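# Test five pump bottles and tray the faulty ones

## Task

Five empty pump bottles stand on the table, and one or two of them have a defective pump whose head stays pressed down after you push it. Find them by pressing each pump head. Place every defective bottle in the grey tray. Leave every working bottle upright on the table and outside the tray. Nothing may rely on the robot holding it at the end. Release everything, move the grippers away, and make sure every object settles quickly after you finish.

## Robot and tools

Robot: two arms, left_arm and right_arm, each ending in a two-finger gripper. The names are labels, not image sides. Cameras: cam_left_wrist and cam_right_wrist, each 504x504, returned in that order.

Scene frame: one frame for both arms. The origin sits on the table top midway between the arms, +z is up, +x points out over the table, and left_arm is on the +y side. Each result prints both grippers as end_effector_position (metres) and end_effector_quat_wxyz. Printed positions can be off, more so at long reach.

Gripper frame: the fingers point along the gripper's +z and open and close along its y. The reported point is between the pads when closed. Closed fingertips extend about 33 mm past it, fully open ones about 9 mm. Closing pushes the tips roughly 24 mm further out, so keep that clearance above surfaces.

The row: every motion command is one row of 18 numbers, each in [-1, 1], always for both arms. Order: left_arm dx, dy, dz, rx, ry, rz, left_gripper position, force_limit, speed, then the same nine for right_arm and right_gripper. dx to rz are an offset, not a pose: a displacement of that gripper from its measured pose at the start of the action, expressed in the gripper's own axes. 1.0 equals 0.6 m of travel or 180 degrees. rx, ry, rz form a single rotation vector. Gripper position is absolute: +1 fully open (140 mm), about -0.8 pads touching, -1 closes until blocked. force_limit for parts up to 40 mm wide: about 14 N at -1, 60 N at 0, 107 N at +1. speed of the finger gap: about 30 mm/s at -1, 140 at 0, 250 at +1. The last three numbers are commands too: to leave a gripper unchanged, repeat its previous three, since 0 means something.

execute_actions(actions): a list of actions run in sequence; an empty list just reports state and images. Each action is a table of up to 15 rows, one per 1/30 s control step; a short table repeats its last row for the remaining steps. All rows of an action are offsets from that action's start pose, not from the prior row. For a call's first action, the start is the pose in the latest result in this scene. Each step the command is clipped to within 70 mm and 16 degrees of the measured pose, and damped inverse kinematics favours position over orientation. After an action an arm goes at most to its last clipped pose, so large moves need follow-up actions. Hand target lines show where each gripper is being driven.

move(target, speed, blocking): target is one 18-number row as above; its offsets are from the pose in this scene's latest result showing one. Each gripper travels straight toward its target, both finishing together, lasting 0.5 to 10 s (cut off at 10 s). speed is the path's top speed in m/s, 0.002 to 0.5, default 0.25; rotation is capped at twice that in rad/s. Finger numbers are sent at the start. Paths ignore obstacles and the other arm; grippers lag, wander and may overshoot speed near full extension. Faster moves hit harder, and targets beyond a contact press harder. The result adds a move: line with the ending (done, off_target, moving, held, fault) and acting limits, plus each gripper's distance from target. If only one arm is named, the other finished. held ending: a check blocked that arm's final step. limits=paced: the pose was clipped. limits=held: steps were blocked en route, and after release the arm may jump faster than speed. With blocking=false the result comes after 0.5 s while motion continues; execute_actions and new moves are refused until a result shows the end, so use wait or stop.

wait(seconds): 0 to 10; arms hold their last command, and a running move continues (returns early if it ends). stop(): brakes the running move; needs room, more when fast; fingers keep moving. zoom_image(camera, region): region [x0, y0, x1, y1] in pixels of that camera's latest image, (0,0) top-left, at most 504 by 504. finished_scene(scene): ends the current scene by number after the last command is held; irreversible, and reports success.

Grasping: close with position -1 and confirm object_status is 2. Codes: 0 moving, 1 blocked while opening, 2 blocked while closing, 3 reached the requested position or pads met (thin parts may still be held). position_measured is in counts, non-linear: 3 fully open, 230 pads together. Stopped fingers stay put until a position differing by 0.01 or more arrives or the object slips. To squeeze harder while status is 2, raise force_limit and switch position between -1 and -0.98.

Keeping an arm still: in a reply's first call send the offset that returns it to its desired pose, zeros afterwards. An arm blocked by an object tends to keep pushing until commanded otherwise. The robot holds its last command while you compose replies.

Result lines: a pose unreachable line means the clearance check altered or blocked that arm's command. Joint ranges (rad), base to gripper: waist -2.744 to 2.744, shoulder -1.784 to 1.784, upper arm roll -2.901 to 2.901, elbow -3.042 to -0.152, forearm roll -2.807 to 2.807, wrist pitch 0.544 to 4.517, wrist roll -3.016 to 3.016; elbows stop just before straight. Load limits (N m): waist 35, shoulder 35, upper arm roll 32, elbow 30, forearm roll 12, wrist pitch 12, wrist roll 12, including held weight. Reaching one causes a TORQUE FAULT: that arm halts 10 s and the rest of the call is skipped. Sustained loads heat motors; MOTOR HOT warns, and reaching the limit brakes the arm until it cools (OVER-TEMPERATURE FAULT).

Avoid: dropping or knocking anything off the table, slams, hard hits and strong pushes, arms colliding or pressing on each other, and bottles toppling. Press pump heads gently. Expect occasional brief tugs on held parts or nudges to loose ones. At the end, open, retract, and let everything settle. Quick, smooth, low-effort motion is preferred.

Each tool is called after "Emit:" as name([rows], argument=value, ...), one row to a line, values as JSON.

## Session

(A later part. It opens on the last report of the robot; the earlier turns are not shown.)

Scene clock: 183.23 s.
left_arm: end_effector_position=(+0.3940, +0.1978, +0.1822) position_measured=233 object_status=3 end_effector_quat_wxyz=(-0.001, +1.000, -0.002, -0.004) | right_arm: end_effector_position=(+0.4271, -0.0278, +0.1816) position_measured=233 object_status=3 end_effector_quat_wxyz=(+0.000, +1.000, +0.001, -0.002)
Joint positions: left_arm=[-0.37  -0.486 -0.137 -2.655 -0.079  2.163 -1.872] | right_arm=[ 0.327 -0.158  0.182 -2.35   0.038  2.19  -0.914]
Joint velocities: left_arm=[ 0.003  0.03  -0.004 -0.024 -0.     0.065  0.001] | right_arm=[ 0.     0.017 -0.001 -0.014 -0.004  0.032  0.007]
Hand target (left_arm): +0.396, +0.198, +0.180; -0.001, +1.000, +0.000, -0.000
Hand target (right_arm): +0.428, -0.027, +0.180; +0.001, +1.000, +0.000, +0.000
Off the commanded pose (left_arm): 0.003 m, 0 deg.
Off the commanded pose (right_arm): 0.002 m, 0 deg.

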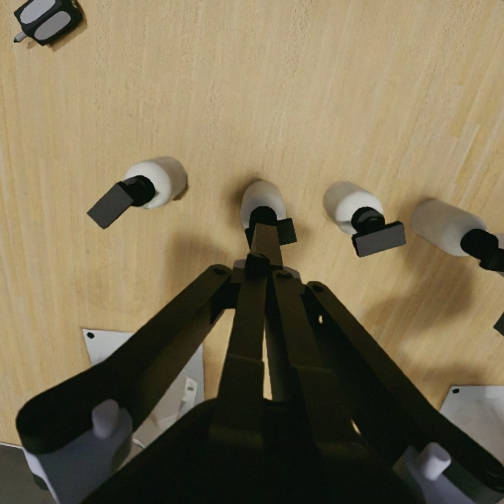

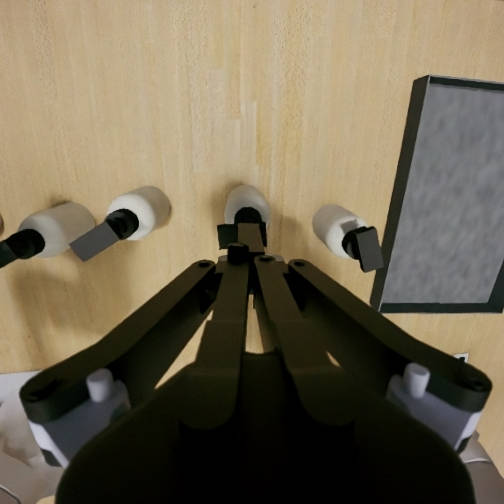

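Emit:
execute_actions(actions=[])

Emit:
zoom_image(camera="cam_left_wrist", region=[200, 170, 320, 270])

Emit:
zoom_image(camera="cam_right_wrist", region=[190, 160, 310, 260])

Scene clock: 184.73 s.
left_arm: end_effector_position=(+0.3965, +0.1971, +0.1818) position_measured=233 object_status=3 end_effector_quat_wxyz=(+0.001, +1.000, -0.002, -0.000) | right_arm: end_effector_position=(+0.4280, -0.0271, +0.1812) position_measured=233 object_status=3 end_effector_quat_wxyz=(-0.001, +1.000, +0.000, -0.001)
Joint positions: left_arm=[-0.37  -0.484 -0.137 -2.656 -0.079  2.174 -1.872] | right_arm=[ 0.327 -0.157  0.182 -2.351  0.038  2.196 -0.912]
Joint velocities: left_arm=[-0.    -0.     0.001 -0.    -0.    -0.001  0.   ] | right_arm=[ 0.001  0.    -0.    -0.001  0.001  0.    -0.001]
Hand target (left_arm): +0.396, +0.198, +0.180; -0.001, +1.000, +0.000, -0.000
Hand target (right_arm): +0.428, -0.027, +0.180; +0.001, +1.000, +0.000, +0.000
Off the commanded pose (left_arm): 0.002 m, 0 deg.
Off the commanded pose (right_arm): 0.001 m, 0 deg.

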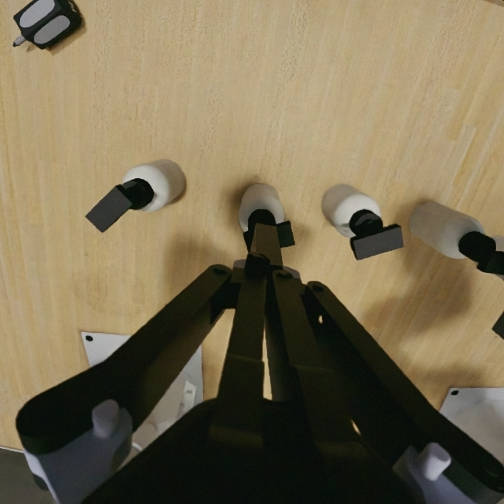

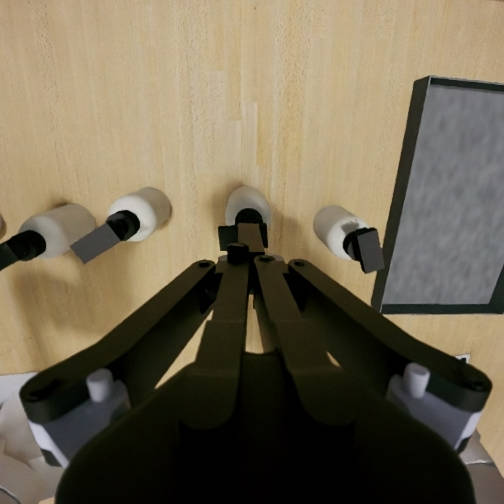

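Region (200, 170, 320, 270) of cam_left_wrist's 504x504 image, scaled by 4.200, with more detail than that image has.

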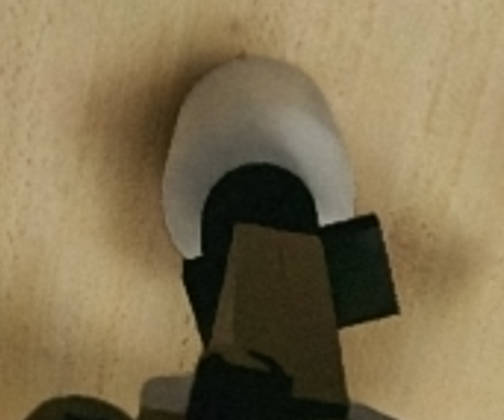

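Region (190, 160, 310, 260) of cam_right_wrist's 504x504 image, scaled by 4.200, with more detail than that image has.

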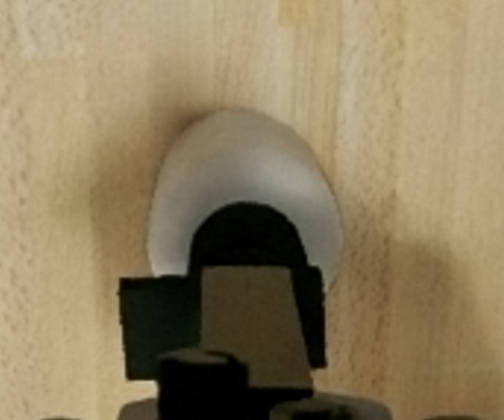

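Emit:
execute_actions([
  [[0,-0.002,0.005,0,0,0,-1,0,1,0,0,0.004,0,0,0,-1,0,1],[0,-0.002,0.0076,0,0,0,-1,0,1,0,0,0.0062,0,0,0,-1,0,1],[0,-0.002,0.0102,0,0,0,-1,0,1,0,0,0.0085,0,0,0,-1,0,1],[0,-0.002,0.0128,0,0,0,-1,0,1,0,0,0.0107,0,0,0,-1,0,1],[0,-0.002,0.0154,0,0,0,-1,0,1,0,0,0.0129,0,0,0,-1,0,1],[0,-0.002,0.018,0,0,0,-1,0,1,0,0,0.0152,0,0,0,-1,0,1],[0,-0.002,0.0206,0,0,0,-1,0,1,0,0,0.0174,0,0,0,-1,0,1],[0,-0.002,0.0232,0,0,0,-1,0,1,0,0,0.0197,0,0,0,-1,0,1],[0,-0.002,0.0257,0,0,0,-1,0,1,0,0,0.0219,0,0,0,-1,0,1],[0,-0.002,0.0283,0,0,0,-1,0,1,0,0,0.0241,0,0,0,-1,0,1],[0,-0.002,0.0309,0,0,0,-1,0,1,0,0,0.0264,0,0,0,-1,0,1],[0,-0.002,0.0335,0,0,0,-1,0,1,0,0,0.0286,0,0,0,-1,0,1],[0,-0.002,0.0361,0,0,0,-1,0,1,0,0,0.0308,0,0,0,-1,0,1],[0,-0.002,0.0387,0,0,0,-1,0,1,0,0,0.0331,0,0,0,-1,0,1],[0,-0.002,0.0413,0,0,0,-1,0,1,0,0,0.0353,0,0,0,-1,0,1]],
])

Scene clock: 195.43 s.
left_arm: end_effector_position=(+0.3949, +0.1987, +0.1628) position_measured=233 object_status=3 end_effector_quat_wxyz=(+0.000, +1.000, -0.001, -0.004) | right_arm: end_effector_position=(+0.4275, -0.0276, +0.1660) position_measured=233 object_status=3 end_effector_quat_wxyz=(-0.001, +1.000, -0.000, -0.003)
Joint positions: left_arm=[-0.37  -0.455 -0.137 -2.685 -0.079  2.225 -1.872] | right_arm=[ 0.327 -0.136  0.182 -2.37   0.037  2.233 -0.912]
Joint velocities: left_arm=[ 0.002  0.068 -0.002 -0.052 -0.     0.131 -0.   ] | right_arm=[ 0.001  0.057 -0.    -0.047 -0.006  0.093 -0.   ]
Hand target (left_arm): +0.397, +0.199, +0.157; +0.000, +1.000, -0.001, -0.000
Hand target (right_arm): +0.428, -0.027, +0.160; -0.001, +1.000, +0.000, -0.001
Off the commanded pose (left_arm): 0.006 m, 0 deg.
Off the commanded pose (right_arm): 0.006 m, 0 deg.

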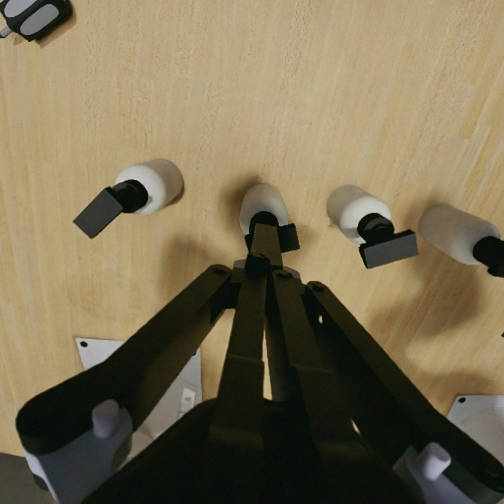

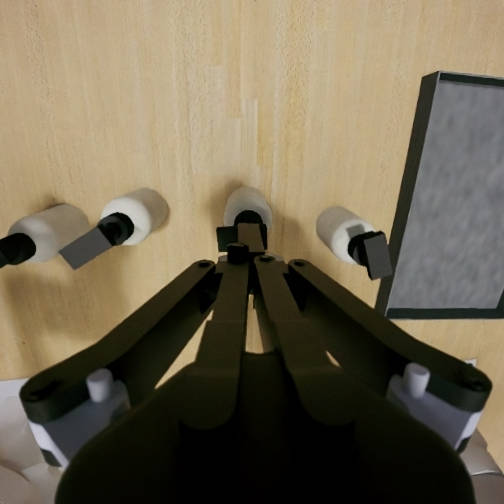

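Emit:
execute_actions(actions=[])

Scene clock: 196.23 s.
left_arm: end_effector_position=(+0.3982, +0.1978, +0.1604) position_measured=233 object_status=3 end_effector_quat_wxyz=(+0.002, +1.000, -0.001, +0.002) | right_arm: end_effector_position=(+0.4293, -0.0263, +0.1635) position_measured=233 object_status=3 end_effector_quat_wxyz=(-0.003, +1.000, +0.000, -0.000)
Joint positions: left_arm=[-0.37  -0.449 -0.137 -2.69  -0.079  2.246 -1.872] | right_arm=[ 0.327 -0.131  0.182 -2.374  0.037  2.248 -0.912]
Joint velocities: left_arm=[ 0.001  0.002  0.001 -0.001  0.001  0.     0.   ] | right_arm=[-0.     0.     0.    -0.001 -0.001  0.001 -0.   ]
Hand target (left_arm): +0.397, +0.199, +0.157; +0.000, +1.000, -0.001, -0.000
Hand target (right_arm): +0.428, -0.027, +0.160; -0.001, +1.000, +0.000, -0.001
Off the commanded pose (left_arm): 0.004 m, 0 deg.
Off the commanded pose (right_arm): 0.004 m, 0 deg.

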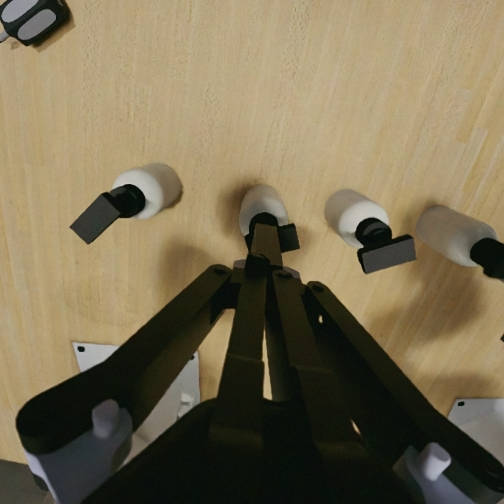

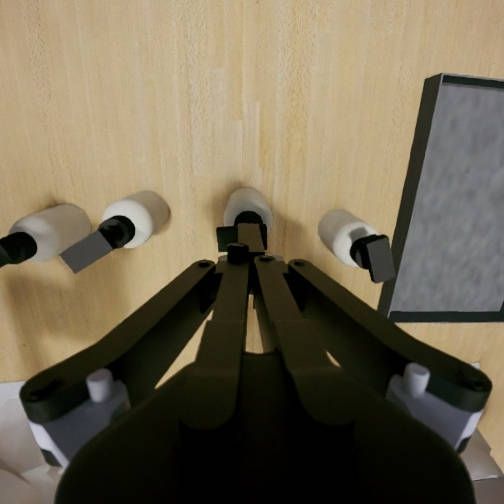

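Emit:
execute_actions([
  [[0,0,-0.0023,0,0,0,-1,0,1,0,0,-0.0023,0,0,0,-1,0,1],[0,0,-0.0047,0,0,0,-1,0,1,0,0,-0.0047,0,0,0,-1,0,1],[0,0,-0.007,0,0,0,-1,0,1,0,0,-0.007,0,0,0,-1,0,1],[0,0,-0.0093,0,0,0,-1,0,1,0,0,-0.0093,0,0,0,-1,0,1],[0,0,-0.0117,0,0,0,-1,0,1,0,0,-0.0117,0,0,0,-1,0,1],[0,0,-0.014,0,0,0,-1,0,1,0,0,-0.014,0,0,0,-1,0,1],[-0.001,0,-0.0167,0,0,0,-1,0,1,-0.001,0,-0.0163,0,0,0,-1,0,1],[-0.001,0,-0.0195,0,0,0,-1,0,1,-0.001,0,-0.0187,0,0,0,-1,0,1],[-0.001,0,-0.0225,0,0,0,-1,0,1,-0.001,0,-0.021,0,0,0,-1,0,1],[-0.002,0,-0.0255,0,0,0,-1,0,1,-0.002,0,-0.0237,0,0,0,-1,0,1],[-0.002,0,-0.029,0,0,0,-1,0,1,-0.002,0,-0.027,0,0,0,-1,0,1],[-0.002,0,-0.035,0,0,0,-1,0,1,-0.002,0,-0.032,0,0,0,-1,0,1],[-0.002,0,-0.042,0,0,0,-1,0,1,-0.002,0,-0.038,0,0,0,-1,0,1],[-0.002,0,-0.049,0,0,0,-1,0,1,-0.002,0,-0.045,0,0,0,-1,0,1],[-0.002,0,-0.056,0,0,0,-1,0,1,-0.002,0,-0.051,0,0,0,-1,0,1]],
])

Scene clock: 204.47 s.
left_arm: end_effector_position=(+0.4007, +0.1965, +0.1841) position_measured=233 object_status=3 end_effector_quat_wxyz=(+0.003, +1.000, -0.001, +0.008) | right_arm: end_effector_position=(+0.4311, -0.0247, +0.1855) position_measured=233 object_status=3 end_effector_quat_wxyz=(-0.005, +1.000, +0.000, +0.005)
Joint positions: left_arm=[-0.37  -0.49  -0.135 -2.659 -0.079  2.189 -1.872] | right_arm=[ 0.327 -0.163  0.182 -2.35   0.039  2.204 -0.912]
Joint velocities: left_arm=[ 0.    -0.162  0.017  0.166  0.    -0.241 -0.001] | right_arm=[-0.001 -0.127  0.     0.127  0.015 -0.189 -0.001]
Hand target (left_arm): +0.397, +0.197, +0.193; +0.002, +1.000, -0.001, +0.002
Hand target (right_arm): +0.428, -0.026, +0.194; -0.003, +1.000, +0.000, +0.000
Off the commanded pose (left_arm): 0.011 m, 1 deg.
Off the commanded pose (right_arm): 0.009 m, 1 deg.

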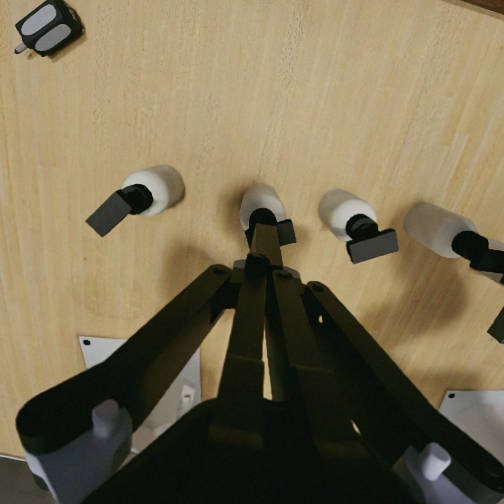

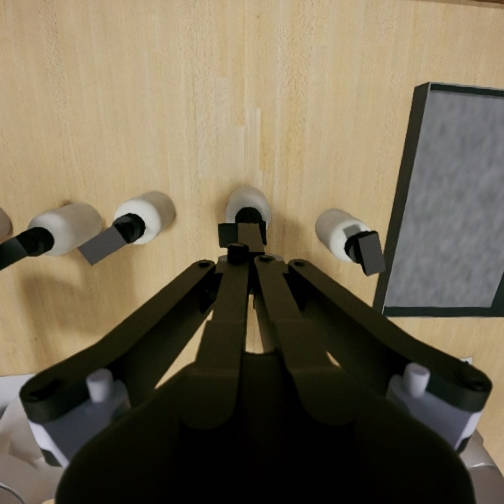

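Emit:
execute_actions(actions=[])

Emit:
zoom_image(camera="cam_left_wrist", region=[200, 170, 320, 270])

Emit:
zoom_image(camera="cam_right_wrist", region=[0, 160, 200, 300])

Emit:
zoom_image(camera="cam_right_wrist", region=[290, 180, 410, 290])

Emit:
zoom_image(camera="cam_left_wrist", region=[300, 160, 430, 270])

Scene clock: 206.83 s.
left_arm: end_effector_position=(+0.3966, +0.1976, +0.1920) position_measured=233 object_status=3 end_effector_quat_wxyz=(+0.002, +1.000, -0.001, +0.002) | right_arm: end_effector_position=(+0.4285, -0.0262, +0.1932) position_measured=233 object_status=3 end_effector_quat_wxyz=(-0.003, +1.000, -0.000, +0.002)
Joint positions: left_arm=[-0.37  -0.504 -0.134 -2.645 -0.079  2.149 -1.872] | right_arm=[ 0.327 -0.175  0.182 -2.339  0.04   2.172 -0.912]
Joint velocities: left_arm=[ 0.001 -0.001  0.    -0.     0.001 -0.     0.001] | right_arm=[-0.    -0.    -0.     0.001  0.    -0.    -0.001]
Hand target (left_arm): +0.397, +0.197, +0.193; +0.002, +1.000, -0.001, +0.002
Hand target (right_arm): +0.428, -0.026, +0.194; -0.003, +1.000, +0.000, +0.000
Off the commanded pose (left_arm): 0.002 m, 0 deg.
Off the commanded pose (right_arm): 0.001 m, 0 deg.

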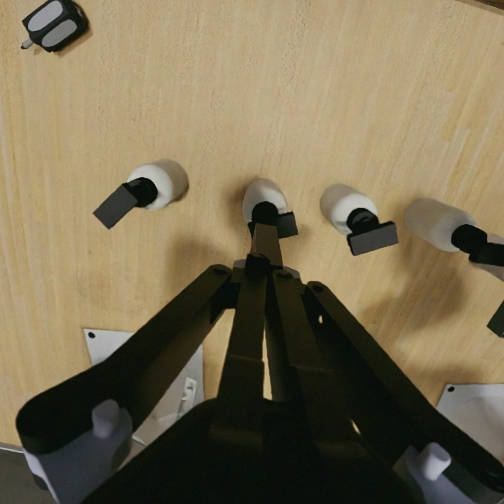

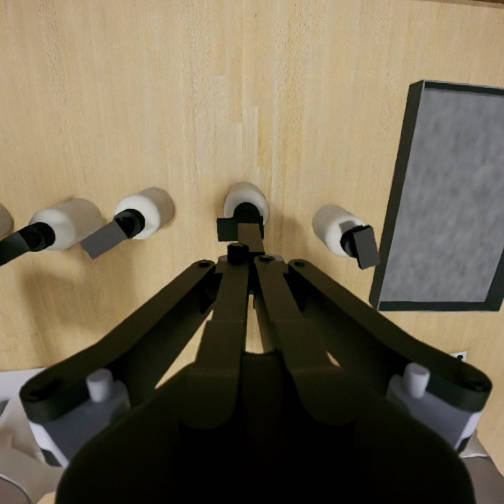

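Region (200, 170, 320, 270) of cam_left_wrist's 504x504 image, scaled by 4.200, with more detail than that image has.

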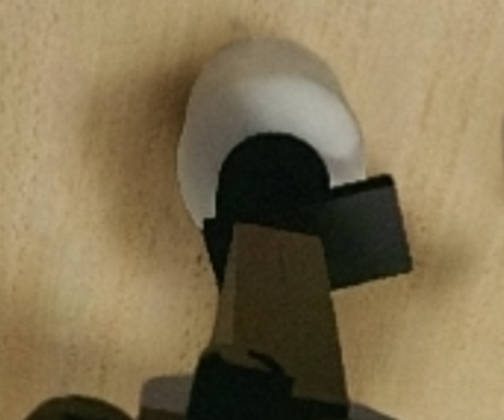

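Region (0, 160, 200, 300) of cam_right_wrist's 504x504 image, scaled by 2.520, with more detail than that image has; it fills the top 353 rows of this view, and the rest is white.

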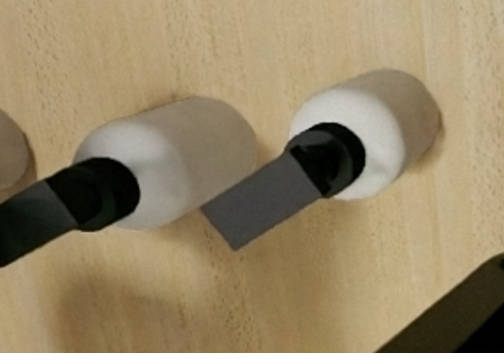

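Region (290, 180, 410, 290) of cam_right_wrist's 504x504 image, scaled by 4.200, with more detail than that image has; it fills the top 462 rows of this view, and the rest is white.

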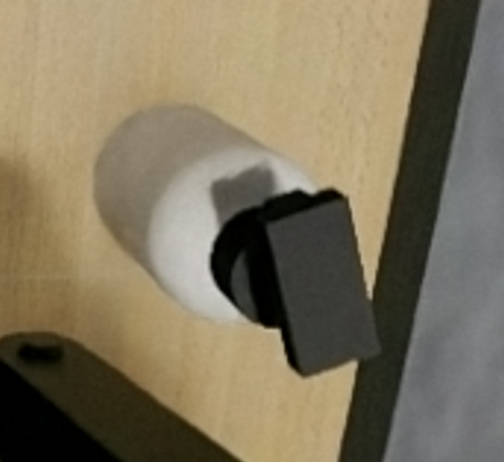

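Region (300, 160, 430, 270) of cam_left_wrist's 504x504 image, scaled by 3.877, with more detail than that image has; it fills the top 426 rows of this view, and the rest is white.

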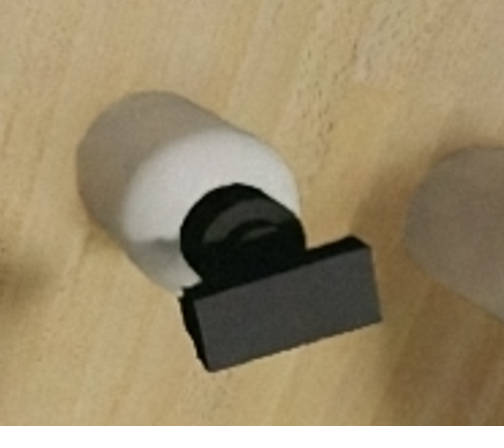

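Emit:
execute_actions([
  [[0.0008,0.0033,-0.002,0.0013,-0.0013,0,-1,0,1,-0.0008,0.0038,0,-0.0019,-0.0013,0,0,0,0.5],[0.003,0.0123,-0.003,0.0013,-0.0013,0,-1,0,1,-0.0031,0.0144,0,-0.0019,-0.0013,0,0,0,0.5],[0.0063,0.026,-0.004,0.0013,-0.0013,0,-1,0,1,-0.0066,0.0303,0,-0.0019,-0.0013,0,0,0,0.5],[0.0104,0.0432,-0.004,0.0013,-0.0013,0,-1,0,1,-0.011,0.0503,0,-0.0019,-0.0013,0,0,0,0.5],[0.015,0.0626,-0.004,0.0013,-0.0013,0,-1,0,1,-0.016,0.073,0,-0.0019,-0.0013,0,0,0,0.5],[0.02,0.0833,-0.004,0.0013,-0.0013,0,-1,0,1,-0.0213,0.097,0,-0.0019,-0.0013,0,0,0,0.5],[0.025,0.1039,-0.004,0.0013,-0.0013,0,-1,0,1,-0.0265,0.121,0.002,-0.0019,-0.0013,0,0,0,0.5],[0.0296,0.1233,-0.004,0.0013,-0.0013,0,-1,0,1,-0.0315,0.1437,0.005,-0.0019,-0.0013,0,0,0,0.5],[0.0337,0.1405,-0.004,0.0013,-0.0013,0,-1,0,1,-0.0359,0.1637,0.009,-0.0019,-0.0013,0,0,0,0.5],[0.037,0.1542,-0.004,0.0013,-0.0013,0,-1,0,1,-0.0394,0.1796,0.014,-0.0019,-0.0013,0,0,0,0.5],[0.0392,0.1632,-0.004,0.0013,-0.0013,0,-1,0,1,-0.0417,0.1902,0.02,-0.0019,-0.0013,0,0,0,0.5],[0.04,0.1665,-0.004,0.0013,-0.0013,0,-1,0,1,-0.0425,0.194,0.026,-0.0019,-0.0013,0,0,0,0.5],[0.04,0.1665,-0.004,0.0013,-0.0013,0,-1,0,1,-0.0425,0.194,0.031,-0.0019,-0.0013,0,0,0,0.5],[0.04,0.1665,-0.004,0.0013,-0.0013,0,-1,0,1,-0.0425,0.194,0.034,-0.0019,-0.0013,0,0,0,0.5],[0.04,0.1665,-0.004,0.0013,-0.0013,0,-1,0,1,-0.0425,0.194,0.0353,-0.0019,-0.0013,0,0,0,0.5]],
])

Scene clock: 239.17 s.
left_arm: end_effector_position=(+0.4165, +0.1038, +0.1940) position_measured=233 object_status=3 end_effector_quat_wxyz=(-0.003, +0.999, -0.036, -0.002) | right_arm: end_effector_position=(+0.4007, -0.1386, +0.1755) position_measured=129 object_status=0 end_effector_quat_wxyz=(+0.003, +0.999, -0.035, -0.007)
Joint positions: left_arm=[-0.407 -0.308 -0.278 -2.459 -0.096  2.154 -1.976] | right_arm=[ 0.278 -0.401  0.06  -2.605  0.03   2.189 -1.012]
Joint velocities: left_arm=[ 0.04   0.162 -0.129  0.144  0.     0.001 -0.221] | right_arm=[ 0.006 -0.072 -0.139 -0.246 -0.047  0.114 -0.21 ]
Hand target (left_arm): +0.421, +0.100, +0.195; -0.002, +1.000, -0.001, +0.000
Hand target (right_arm): +0.402, -0.142, +0.172; +0.002, +1.000, -0.001, -0.001
Off the commanded pose (left_arm): 0.007 m, 4 deg.
Off the commanded pose (right_arm): 0.006 m, 4 deg.

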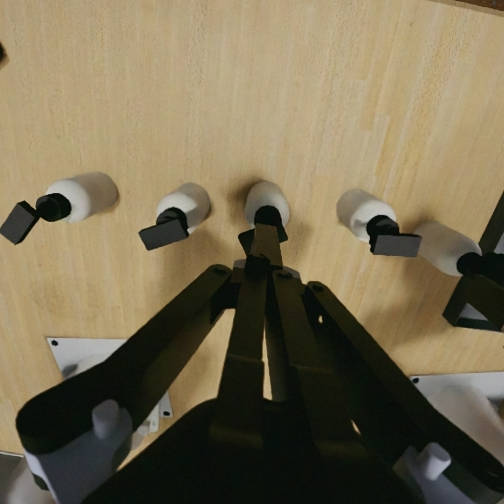

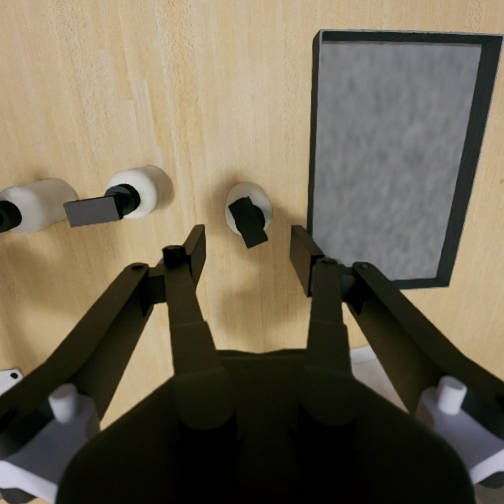

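Emit:
execute_actions(actions=[])

Emit:
zoom_image(camera="cam_left_wrist", region=[200, 170, 320, 270])

Emit:
zoom_image(camera="cam_right_wrist", region=[190, 160, 310, 260])

Scene clock: 240.87 s.
left_arm: end_effector_position=(+0.4192, +0.1009, +0.1946) position_measured=233 object_status=3 end_effector_quat_wxyz=(-0.002, +1.000, -0.004, -0.001) | right_arm: end_effector_position=(+0.4014, -0.1414, +0.1718) position_measured=129 object_status=3 end_effector_quat_wxyz=(+0.002, +1.000, -0.004, -0.002)
Joint positions: left_arm=[-0.401 -0.298 -0.286 -2.448 -0.096  2.154 -2.042] | right_arm=[ 0.281 -0.406  0.051 -2.622  0.025  2.21  -1.075]
Joint velocities: left_arm=[-0.001 -0.001 -0.001 -0.001  0.002 -0.    -0.001] | right_arm=[-0.001  0.001  0.     0.001 -0.     0.    -0.   ]
Hand target (left_arm): +0.421, +0.100, +0.195; -0.002, +1.000, -0.001, +0.000
Hand target (right_arm): +0.402, -0.142, +0.172; +0.002, +1.000, -0.001, -0.001
Off the commanded pose (left_arm): 0.004 m, 0 deg.
Off the commanded pose (right_arm): 0.002 m, 1 deg.

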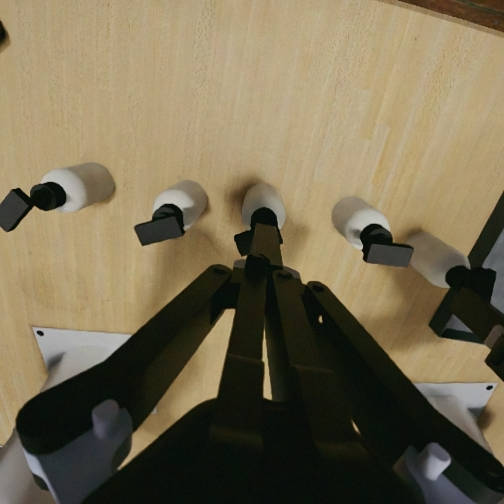

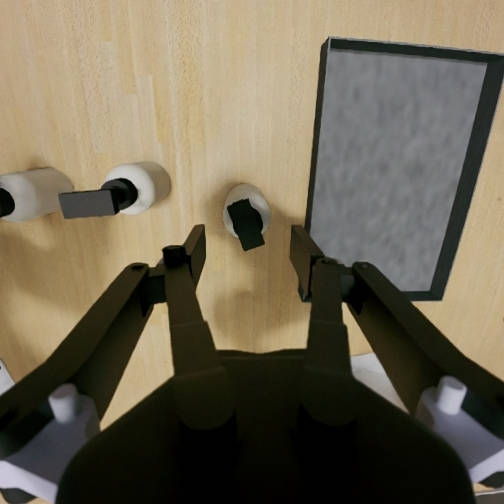

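Region (200, 170, 320, 270) of cam_left_wrist's 504x504 image, scaled by 4.200, with more detail than that image has.

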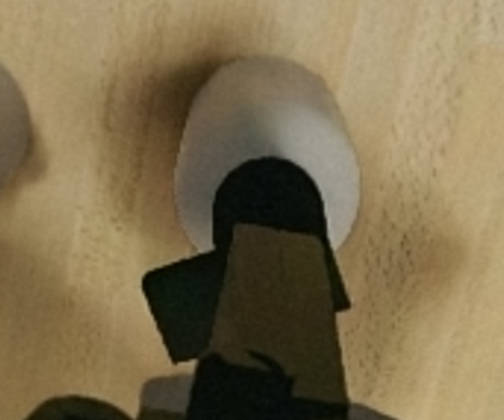

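Region (190, 160, 310, 260) of cam_right_wrist's 504x504 image, scaled by 4.200, with more detail than that image has.

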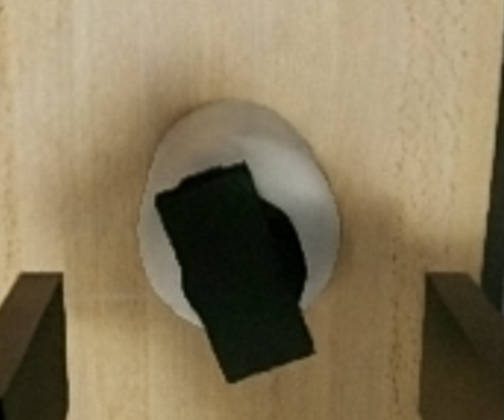

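Emit:
execute_actions([
  [[-0.001,0,0.0003,-0.0005,0,-0.001,-1,0,1,0.001,-0.0005,0.0015,0.0005,0.0005,-0.001,0,0,0.5],[-0.002,0,0.0012,-0.001,0.0006,-0.002,-1,0,1,0.002,-0.001,0.0057,0.001,0.001,-0.002,0,0,0.5],[-0.003,0,0.0025,-0.0013,0.0006,-0.0025,-1,0,1,0.003,-0.0015,0.0121,0.0013,0.0013,-0.0025,0,0,0.5],[-0.004,0,0.0043,-0.0013,0.0006,-0.0025,-1,0,1,0.004,-0.002,0.0205,0.0013,0.0013,-0.0025,0,0,0.5],[-0.004,0,0.0063,-0.0013,0.0006,-0.0025,-1,0,1,0.005,-0.002,0.0303,0.0013,0.0013,-0.0025,0,0,0.5],[-0.004,0,0.0086,-0.0013,0.0006,-0.0025,-1,0,1,0.006,-0.002,0.0411,0.0013,0.0013,-0.0025,0,0,0.5],[-0.004,0,0.011,-0.0013,0.0006,-0.0025,-1,0,1,0.0065,-0.002,0.0525,0.0013,0.0013,-0.0025,0,0,0.5],[-0.004,0,0.0134,-0.0013,0.0006,-0.0025,-1,0,1,0.0065,-0.002,0.0642,0.0013,0.0013,-0.0025,0,0,0.5],[-0.004,0,0.0158,-0.0013,0.0006,-0.0025,-1,0,1,0.0065,-0.002,0.0756,0.0013,0.0013,-0.0025,0,0,0.5],[-0.004,0,0.018,-0.0013,0.0006,-0.0025,-1,0,1,0.0065,-0.002,0.0864,0.0013,0.0013,-0.0025,0,0,0.5],[-0.004,0,0.02,-0.0013,0.0006,-0.0025,-1,0,1,0.0065,-0.002,0.0962,0.0013,0.0013,-0.0025,0,0,0.5],[-0.004,0,0.0218,-0.0013,0.0006,-0.0025,-1,0,1,0.0065,-0.002,0.1046,0.0013,0.0013,-0.0025,0,0,0.5],[-0.004,0,0.0231,-0.0013,0.0006,-0.0025,-1,0,1,0.0065,-0.002,0.111,0.0013,0.0013,-0.0025,0,0,0.5],[-0.004,0,0.024,-0.0013,0.0006,-0.0025,-1,0,1,0.0065,-0.002,0.1152,0.0013,0.0013,-0.0025,0,0,0.5],[-0.004,0,0.0243,-0.0013,0.0006,-0.0025,-1,0,1,0.0065,-0.002,0.1167,0.0013,0.0013,-0.0025,0,0,0.5]],
])

Scene clock: 259.23 s.
left_arm: end_effector_position=(+0.4157, +0.1029, +0.1822) position_measured=233 object_status=3 end_effector_quat_wxyz=(-0.002, +1.000, -0.003, -0.003) | right_arm: end_effector_position=(+0.3918, -0.1469, +0.1067) position_measured=129 object_status=3 end_effector_quat_wxyz=(+0.009, +1.000, -0.003, -0.020)
Joint positions: left_arm=[-0.401 -0.291 -0.288 -2.475 -0.099  2.185 -2.043] | right_arm=[ 0.281 -0.285  0.051 -2.694  0.025  2.367 -1.079]
Joint velocities: left_arm=[ 0.001  0.033 -0.006 -0.03  -0.     0.062 -0.005] | right_arm=[ 0.     0.251 -0.    -0.095  0.001  0.345 -0.001]
Hand target (left_arm): +0.417, +0.101, +0.180; -0.000, +1.000, +0.000, -0.001
Hand target (right_arm): +0.404, -0.141, +0.103; +0.000, +1.000, -0.000, -0.001
Off the commanded pose (left_arm): 0.003 m, 1 deg.
Off the commanded pose (right_arm): 0.015 m, 2 deg.

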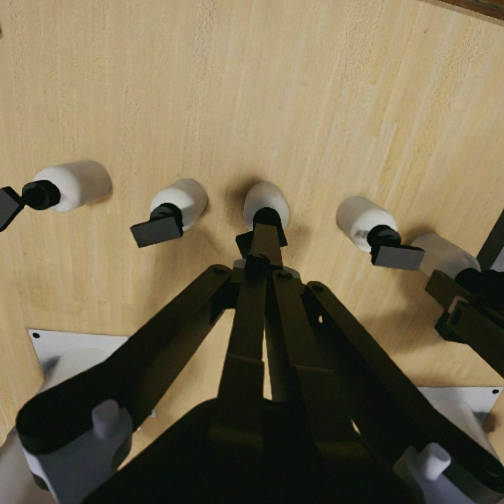

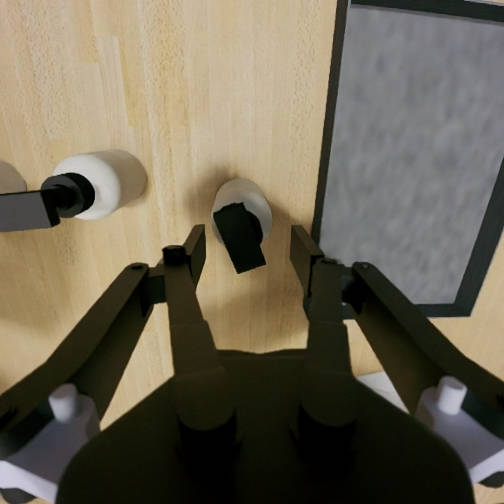

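Emit:
execute_actions(actions=[])

Emit:
zoom_image(camera="cam_left_wrist", region=[200, 170, 320, 270])

Emit:
zoom_image(camera="cam_right_wrist", region=[180, 170, 320, 300])

Scene clock: 261.03 s.
left_arm: end_effector_position=(+0.4177, +0.1017, +0.1816) position_measured=233 object_status=3 end_effector_quat_wxyz=(-0.001, +1.000, -0.002, -0.000) | right_arm: end_effector_position=(+0.4034, -0.1408, +0.1039) position_measured=129 object_status=3 end_effector_quat_wxyz=(-0.000, +1.000, -0.003, -0.002)
Joint positions: left_arm=[-0.401 -0.289 -0.288 -2.477 -0.099  2.195 -2.044] | right_arm=[ 0.281 -0.27   0.051 -2.699  0.025  2.426 -1.079]
Joint velocities: left_arm=[-0.001  0.001 -0.     0.     0.    -0.     0.   ] | right_arm=[ 0.     0.001  0.     0.001 -0.    -0.001 -0.   ]
Hand target (left_arm): +0.417, +0.101, +0.180; -0.000, +1.000, +0.000, -0.001
Hand target (right_arm): +0.404, -0.141, +0.103; +0.000, +1.000, -0.000, -0.001
Off the commanded pose (left_arm): 0.002 m, 0 deg.
Off the commanded pose (right_arm): 0.003 m, 0 deg.

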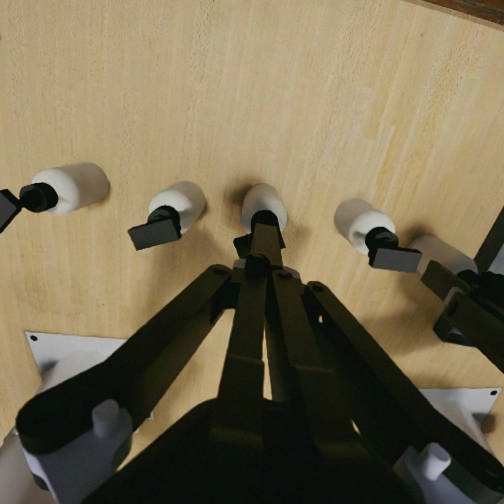

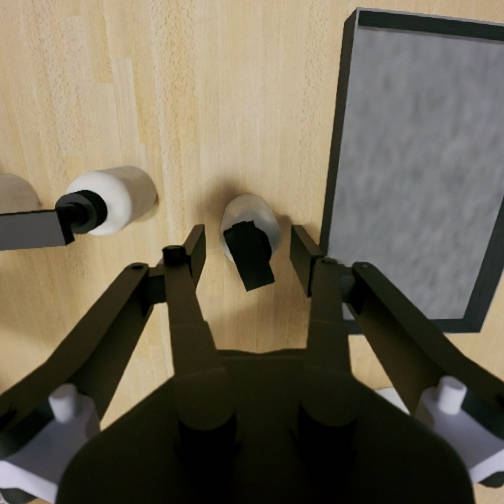

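Region (200, 170, 320, 270) of cam_left_wrist's 504x504 image, scaled by 4.200, with more detail than that image has.

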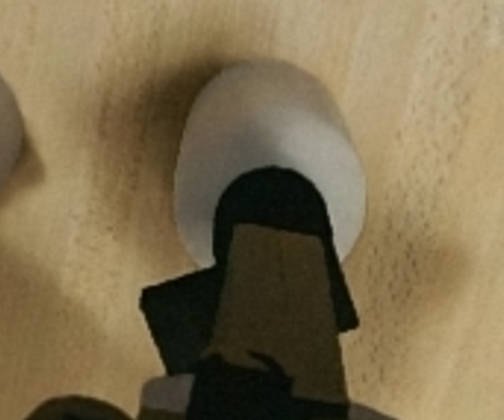

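Region (180, 170, 320, 300) of cam_right_wrist's 504x504 image, scaled by 3.600, with more detail than that image has; it fills the top 468 rows of this view, and the rest is white.

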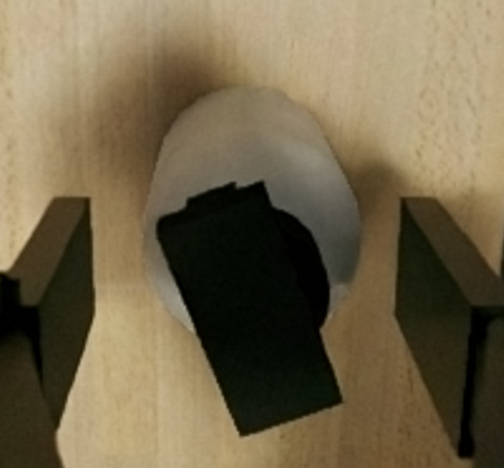

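Emit:
execute_actions([
  [[0,0.002,0.005,0,0,0,-1,0,1,0.001,0.001,0.0025,0,0.0013,-0.002,0,0,0.5],[0,0.002,0.0075,0,0,0,-1,0,1,0.002,0.002,0.0062,0,0.0013,-0.002,0,0,0.5],[0,0.002,0.0099,0,0,0,-1,0,1,0.002,0.0025,0.0118,0,0.0013,-0.002,0,0,0.5],[0,0.002,0.0124,0,0,0,-1,0,1,0.002,0.0025,0.0193,0,0.0013,-0.002,0,0,0.5],[0,0.002,0.0148,0,0,0,-1,0,1,0.002,0.0025,0.0274,0,0.0013,-0.002,0,0,0.5],[0,0.002,0.0173,0,0,0,-1,0,1,0.002,0.0025,0.0355,0,0.0013,-0.002,0,0,0.5],[0,0.002,0.0197,0,0,0,-1,0,1,0.002,0.0025,0.043,0,0.0013,-0.002,0,0,0.5],[0,0.002,0.0222,0,0,0,-1,0,1,0.002,0.0025,0.0491,0,0.0013,-0.002,0,0,0.5],[0,0.002,0.0246,0,0,0,-1,0,1,0.002,0.0025,0.0533,0,0.0013,-0.002,0,0,0.5],[0,0.002,0.0271,0,0,0,-1,0,1,0.002,0.0025,0.0548,0,0.0013,-0.002,0,0,0.5],[0,0.002,0.0295,0,0,0,-1,0,1,0.002,0.0025,0.0548,0,0.0013,-0.002,0,0,0.5],[0,0.002,0.032,0,0,0,-1,0,1,0.002,0.0025,0.0548,0,0.0013,-0.002,0,0,0.5],[0,0.002,0.0344,0,0,0,-1,0,1,0.002,0.0025,0.0548,0,0.0013,-0.002,0,0,0.5],[0,0.002,0.0369,0,0,0,-1,0,1,0.002,0.0025,0.0548,0,0.0013,-0.002,0,0,0.5],[0,0.002,0.0393,0,0,0,-1,0,1,0.002,0.0025,0.0548,0,0.0013,-0.002,-1,0,-0.5]],
])

Scene clock: 269.53 s.
left_arm: end_effector_position=(+0.4157, +0.1012, +0.1626) position_measured=233 object_status=3 end_effector_quat_wxyz=(-0.002, +1.000, -0.005, -0.004) | right_arm: end_effector_position=(+0.3989, -0.1441, +0.0706) position_measured=129 object_status=0 end_effector_quat_wxyz=(+0.003, +1.000, -0.002, -0.009)
Joint positions: left_arm=[-0.4   -0.259 -0.294 -2.499 -0.096  2.24  -2.045] | right_arm=[ 0.28  -0.191  0.051 -2.726  0.022  2.516 -1.08 ]
Joint velocities: left_arm=[ 0.001  0.068 -0.011 -0.052  0.012  0.111 -0.008] | right_arm=[ 0.001  0.016  0.001 -0.001 -0.004  0.102 -0.   ]
Hand target (left_arm): +0.418, +0.101, +0.158; -0.001, +1.000, -0.002, -0.000
Hand target (right_arm): +0.404, -0.143, +0.071; -0.000, +1.000, -0.000, -0.000
Off the commanded pose (left_arm): 0.005 m, 1 deg.
Off the commanded pose (right_arm): 0.006 m, 1 deg.

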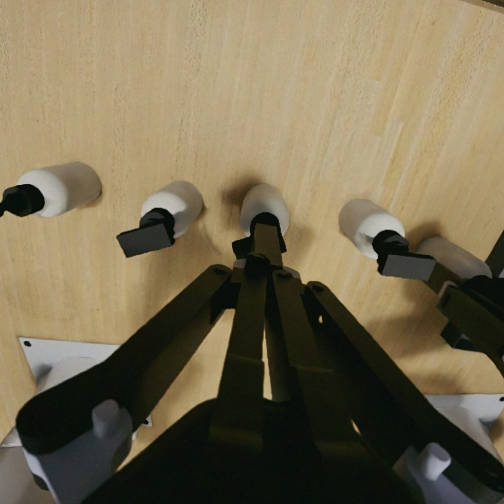

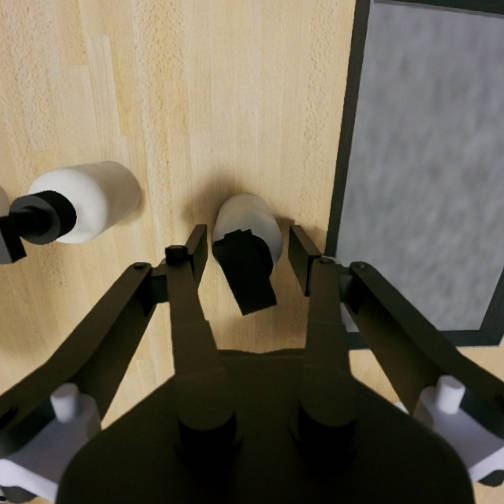

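Emit:
execute_actions(actions=[])

Scene clock: 271.07 s.
left_arm: end_effector_position=(+0.4181, +0.1001, +0.1599) position_measured=233 object_status=3 end_effector_quat_wxyz=(-0.000, +1.000, -0.004, -0.000) | right_arm: end_effector_position=(+0.4034, -0.1417, +0.0717) position_measured=160 object_status=2 end_effector_quat_wxyz=(-0.001, +1.000, -0.002, -0.001)
Joint positions: left_arm=[-0.4   -0.253 -0.295 -2.503 -0.095  2.258 -2.047] | right_arm=[ 0.28  -0.19   0.051 -2.725  0.021  2.533 -1.08 ]
Joint velocities: left_arm=[ 0.001 -0.001  0.     0.001 -0.     0.001 -0.001] | right_arm=[ 0.    -0.001 -0.    -0.001  0.001  0.     0.001]
Hand target (left_arm): +0.418, +0.101, +0.158; -0.001, +1.000, -0.002, -0.000
Hand target (right_arm): +0.404, -0.143, +0.071; -0.000, +1.000, -0.000, -0.000
Off the commanded pose (left_arm): 0.002 m, 0 deg.
Off the commanded pose (right_arm): 0.001 m, 0 deg.

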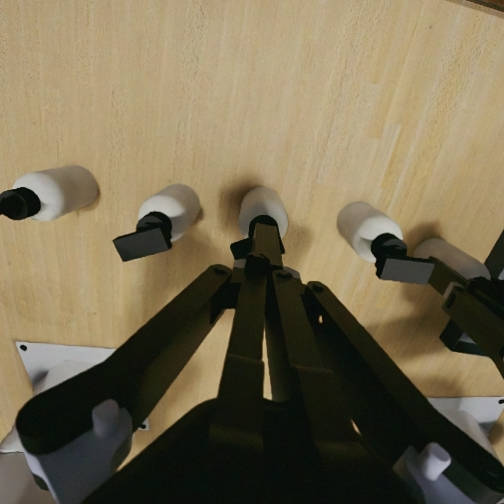

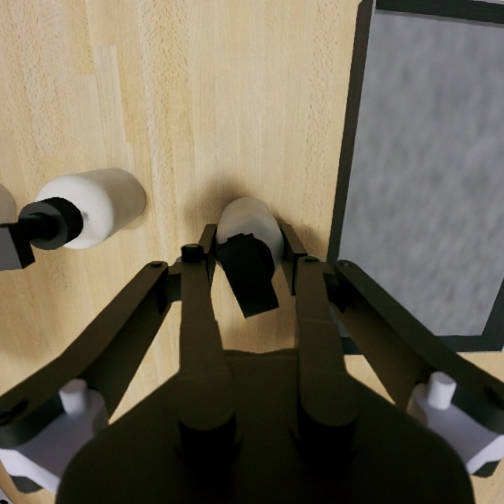

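Emit:
zoom_image(camera="cam_right_wrist", region=[300, 0, 420, 260])

Region (300, 0, 420, 260) of cam_right_wrist's 504x504 image, scaled by 1.938, with more detail than that image has; it fills the left 233 columns of this view, and the rest is white.

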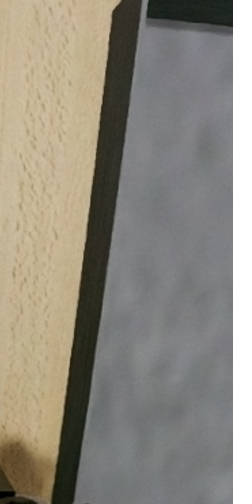

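Emit:
execute_actions([
  [[0,0,-0.002,0,0,0,-1,0,1,0,0,-0.0021,0,0,0,-1,0,-0.5],[0,0,-0.005,0,0,0,-1,0,1,0,0,-0.0078,0,0,0,-1,0,-0.5],[0,0,-0.008,0,0,0,-1,0,1,0,0,-0.0165,0,0,0,-1,0,-0.5],[0,0,-0.012,0,0,0.01,-1,0,1,0,0,-0.0274,0,0,0,-1,0,-0.5],[0,0,-0.016,0,0,0.025,-1,0,1,0.0014,0.0013,-0.0397,0,0,0,-1,0,-0.5],[0,0,-0.020,0,0,0.045,-1,0,1,0.0053,0.0048,-0.0528,0,0,0,-1,0,-0.5],[0,0,-0.025,0,0,0.065,-1,0,1,0.0111,0.0101,-0.0658,0,0,0,-1,0,-0.5],[0,0,-0.030,0,0,0.085,-1,0,1,0.0183,0.0167,-0.0781,0,0,0,-1,0,-0.5],[0,0,-0.034,0,0,0.10,0,0,0.5,0.0264,0.024,-0.089,0,0,0,-1,0,-0.5],[0,0,-0.038,0,0,0.115,0,0,0.5,0.0346,0.0315,-0.0977,0,0,0,-1,0,-0.5],[0,0,-0.041,0,0,0.13,0,0,0.5,0.0427,0.0388,-0.1034,0,0,0,-1,0,-0.5],[0,0,-0.043,0,0,0.145,0,0,0.5,0.0499,0.0454,-0.1055,0,0,0,-1,0,-0.5],[0,0,-0.044,0,0,0.16,0,0,0.5,0.0557,0.0507,-0.1055,0,0,0,-1,0,-0.5],[0,0,-0.044,0,0,0.175,0,0,0.5,0.0596,0.0542,-0.1055,0,0,0,-1,0,-0.5],[0,0,-0.044,0,0,0.19,0,0,0.5,0.061,0.0555,-0.1055,0,0,0,-1,0,-0.5]],
])

Scene clock: 307.60 s.
left_arm: end_effector_position=(+0.4199, +0.0968, +0.1851) position_measured=172 object_status=0 end_effector_quat_wxyz=(-0.007, +0.991, -0.132, +0.011) | right_arm: end_effector_position=(+0.4447, -0.1633, +0.1369) position_measured=160 object_status=2 end_effector_quat_wxyz=(-0.011, +1.000, -0.024, +0.017)
Joint positions: left_arm=[-0.475 -0.289 -0.234 -2.475 -0.055  2.207 -1.832] | right_arm=[ 0.241 -0.29  -0.007 -2.629  0.006  2.379 -1.12 ]
Joint velocities: left_arm=[-0.23  -0.03   0.201  0.007  0.117 -0.067  0.69 ] | right_arm=[-0.102  0.046 -0.185  0.162 -0.058 -0.224 -0.159]
Hand target (left_arm): +0.418, +0.100, +0.186; -0.014, +0.970, -0.244, +0.006
Hand target (right_arm): +0.440, -0.175, +0.135; -0.001, +1.000, -0.003, -0.000
Off the commanded pose (left_arm): 0.004 m, 20 deg; orientation clipped at the last step of the last action.
Off the commanded pose (right_arm): 0.013 m, 3 deg.

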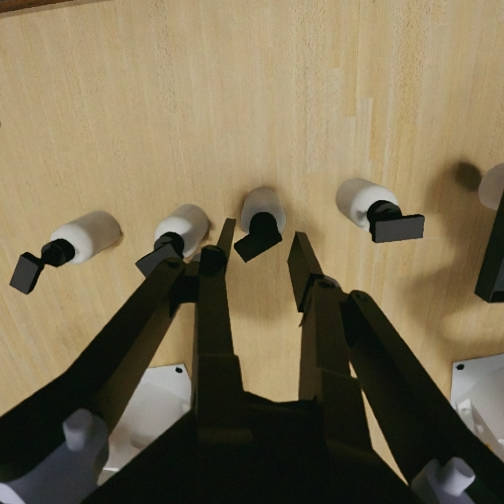

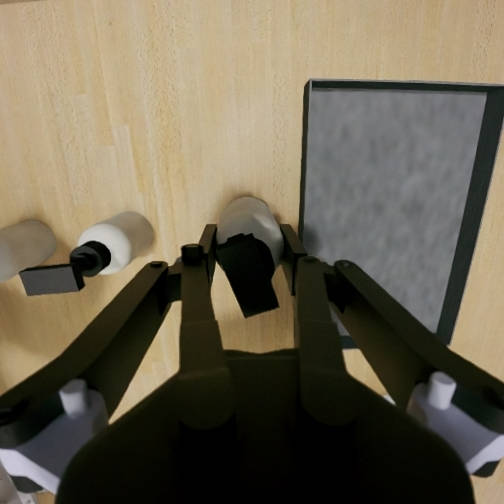

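Emit:
execute_actions(actions=[])

Emit:
zoom_image(camera="cam_left_wrist", region=[190, 170, 340, 295])

Scene clock: 308.77 s.
left_arm: end_effector_position=(+0.4176, +0.0996, +0.1850) position_measured=129 object_status=3 end_effector_quat_wxyz=(-0.013, +0.971, -0.238, +0.007) | right_arm: end_effector_position=(+0.4393, -0.1734, +0.1346) position_measured=160 object_status=2 end_effector_quat_wxyz=(-0.003, +1.000, -0.006, +0.001)
Joint positions: left_arm=[-0.493 -0.29  -0.218 -2.475 -0.041  2.196 -1.627] | right_arm=[ 0.235 -0.284 -0.018 -2.62  -0.001  2.34  -1.167]
Joint velocities: left_arm=[ 0.     0.001  0.002 -0.001 -0.    -0.     0.015] | right_arm=[-0.     0.    -0.    -0.     0.    -0.001 -0.002]
Hand target (left_arm): +0.418, +0.100, +0.186; -0.014, +0.970, -0.244, +0.006
Hand target (right_arm): +0.440, -0.175, +0.135; -0.001, +1.000, -0.003, -0.000
Off the commanded pose (left_arm): 0.002 m, 7 deg; orientation clipped at the last step of the last action.
Off the commanded pose (right_arm): 0.002 m, 1 deg.

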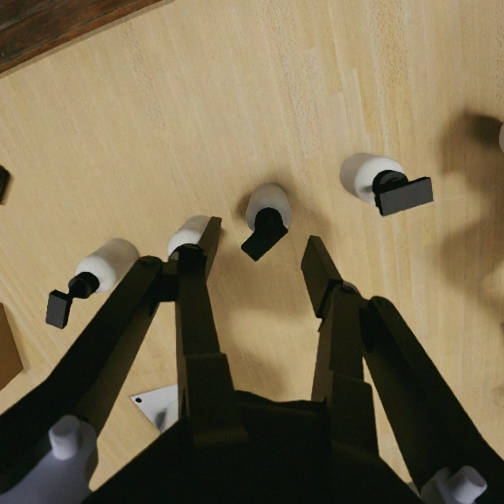

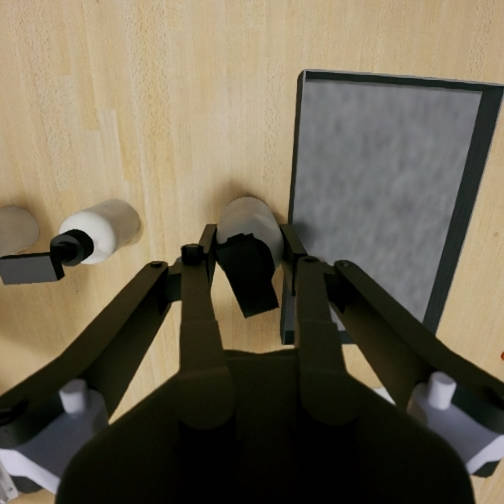

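Region (190, 170, 340, 295) of cam_left_wrist's 504x504 image, scaled by 3.360, with more detail than that image has.

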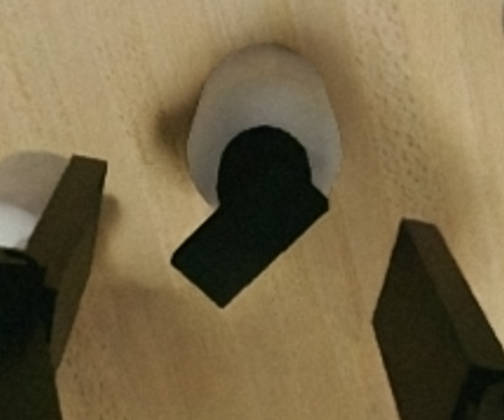

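Emit:
execute_actions([
  [[0,0.001,0,-0.002,0,0.03,0,0,0.5,0.0013,0.0034,0,-0.001,0,-0.002,-1,0,-0.5],[-0.001,0.002,0,-0.004,0,0.052,0,0,0.5,0.0049,0.0129,0,-0.0019,-0.0006,-0.0038,-1,0,-0.5],[-0.002,0.003,0,-0.006,0,0.07,0,0,0.5,0.0103,0.0274,0,-0.0019,-0.0006,-0.0038,-1,0,-0.5],[-0.0023,0.004,0,-0.008,0,0.083,0,0,0.5,0.0172,0.0458,0,-0.0019,-0.0006,-0.0038,-1,0,-0.5],[-0.0023,0.005,0,-0.0095,0,0.092,0,0,0.5,0.0251,0.0669,0,-0.0019,-0.0006,-0.0038,-1,0,-0.5],[-0.0023,0.0055,0.0016,-0.0095,0,0.10,0,0,0.5,0.0337,0.0897,0,-0.0019,-0.0006,-0.0038,-1,0,-0.5],[-0.0023,0.0057,0.006,-0.0095,0,0.108,0,0,0.5,0.0425,0.113,0,-0.0019,-0.0006,-0.0038,-1,0,-0.5],[-0.0023,0.0059,0.0125,-0.0095,0,0.116,0,0,0.5,0.0511,0.1358,0,-0.0019,-0.0006,-0.0038,-1,0,-0.5],[-0.0023,0.0061,0.0204,-0.0095,0,0.124,0,0,0.5,0.059,0.1569,0,-0.0019,-0.0006,-0.0038,-1,0,-0.5],[-0.0023,0.0064,0.029,-0.0095,0,0.132,0,0,0.5,0.0659,0.1753,0,-0.0019,-0.0006,-0.0038,-1,0,-0.5],[-0.0023,0.0066,0.0376,-0.0095,0,0.14,0,0,0.5,0.0713,0.1898,0.005,-0.0019,-0.0006,-0.0038,-1,0,-0.5],[-0.0023,0.0068,0.0455,-0.0095,0,0.146,0,0,0.5,0.0749,0.1993,0.012,-0.0019,-0.0006,-0.0038,-1,0,-0.5],[-0.0023,0.007,0.052,-0.0095,0,0.15,0,0,0.5,0.0762,0.2027,0.018,-0.0019,-0.0006,-0.0038,-1,0,-0.5],[-0.0023,0.0072,0.0564,-0.0095,0,0.15,0,0,0.5,0.0762,0.2027,0.022,-0.0019,-0.0006,-0.0038,-1,0,-0.5],[-0.0023,0.0072,0.058,-0.0095,0,0.15,0,0,0.5,0.0762,0.2027,0.024,-0.0019,-0.0006,-0.0038,-1,0,-0.5]],
])

Scene clock: 349.70 s.
left_arm: end_effector_position=(+0.4099, +0.0997, +0.1564) position_measured=129 object_status=3 end_effector_quat_wxyz=(-0.010, +0.924, -0.382, -0.010) | right_arm: end_effector_position=(+0.4768, -0.2913, +0.1249) position_measured=160 object_status=2 end_effector_quat_wxyz=(+0.002, +0.999, -0.054, -0.003)
Joint positions: left_arm=[-0.588 -0.24  -0.129 -2.505 -0.019  2.244 -1.345] | right_arm=[ 0.122 -0.237 -0.199 -2.595 -0.07   2.354 -1.31 ]
Joint velocities: left_arm=[-0.103  0.188  0.121 -0.121  0.027  0.196  0.484] | right_arm=[-0.022  0.247 -0.219  0.012 -0.039  0.114 -0.338]
Hand target (left_arm): +0.415, +0.098, +0.151; -0.009, +0.892, -0.453, -0.002
Hand target (right_arm): +0.483, -0.296, +0.120; +0.005, +1.000, -0.002, +0.001
Off the commanded pose (left_arm): 0.008 m, 10 deg.
Off the commanded pose (right_arm): 0.010 m, 6 deg.

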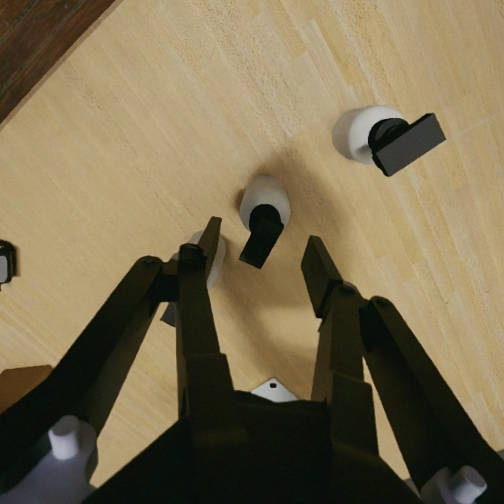

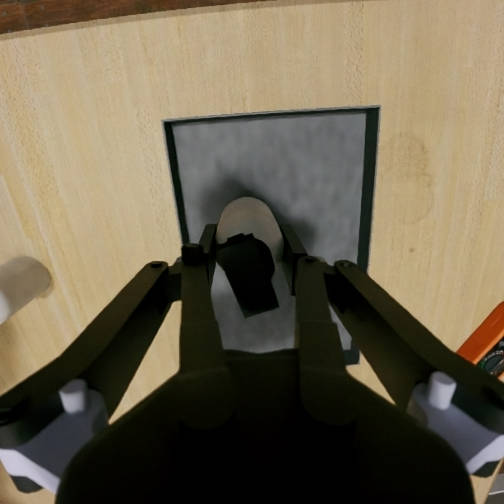

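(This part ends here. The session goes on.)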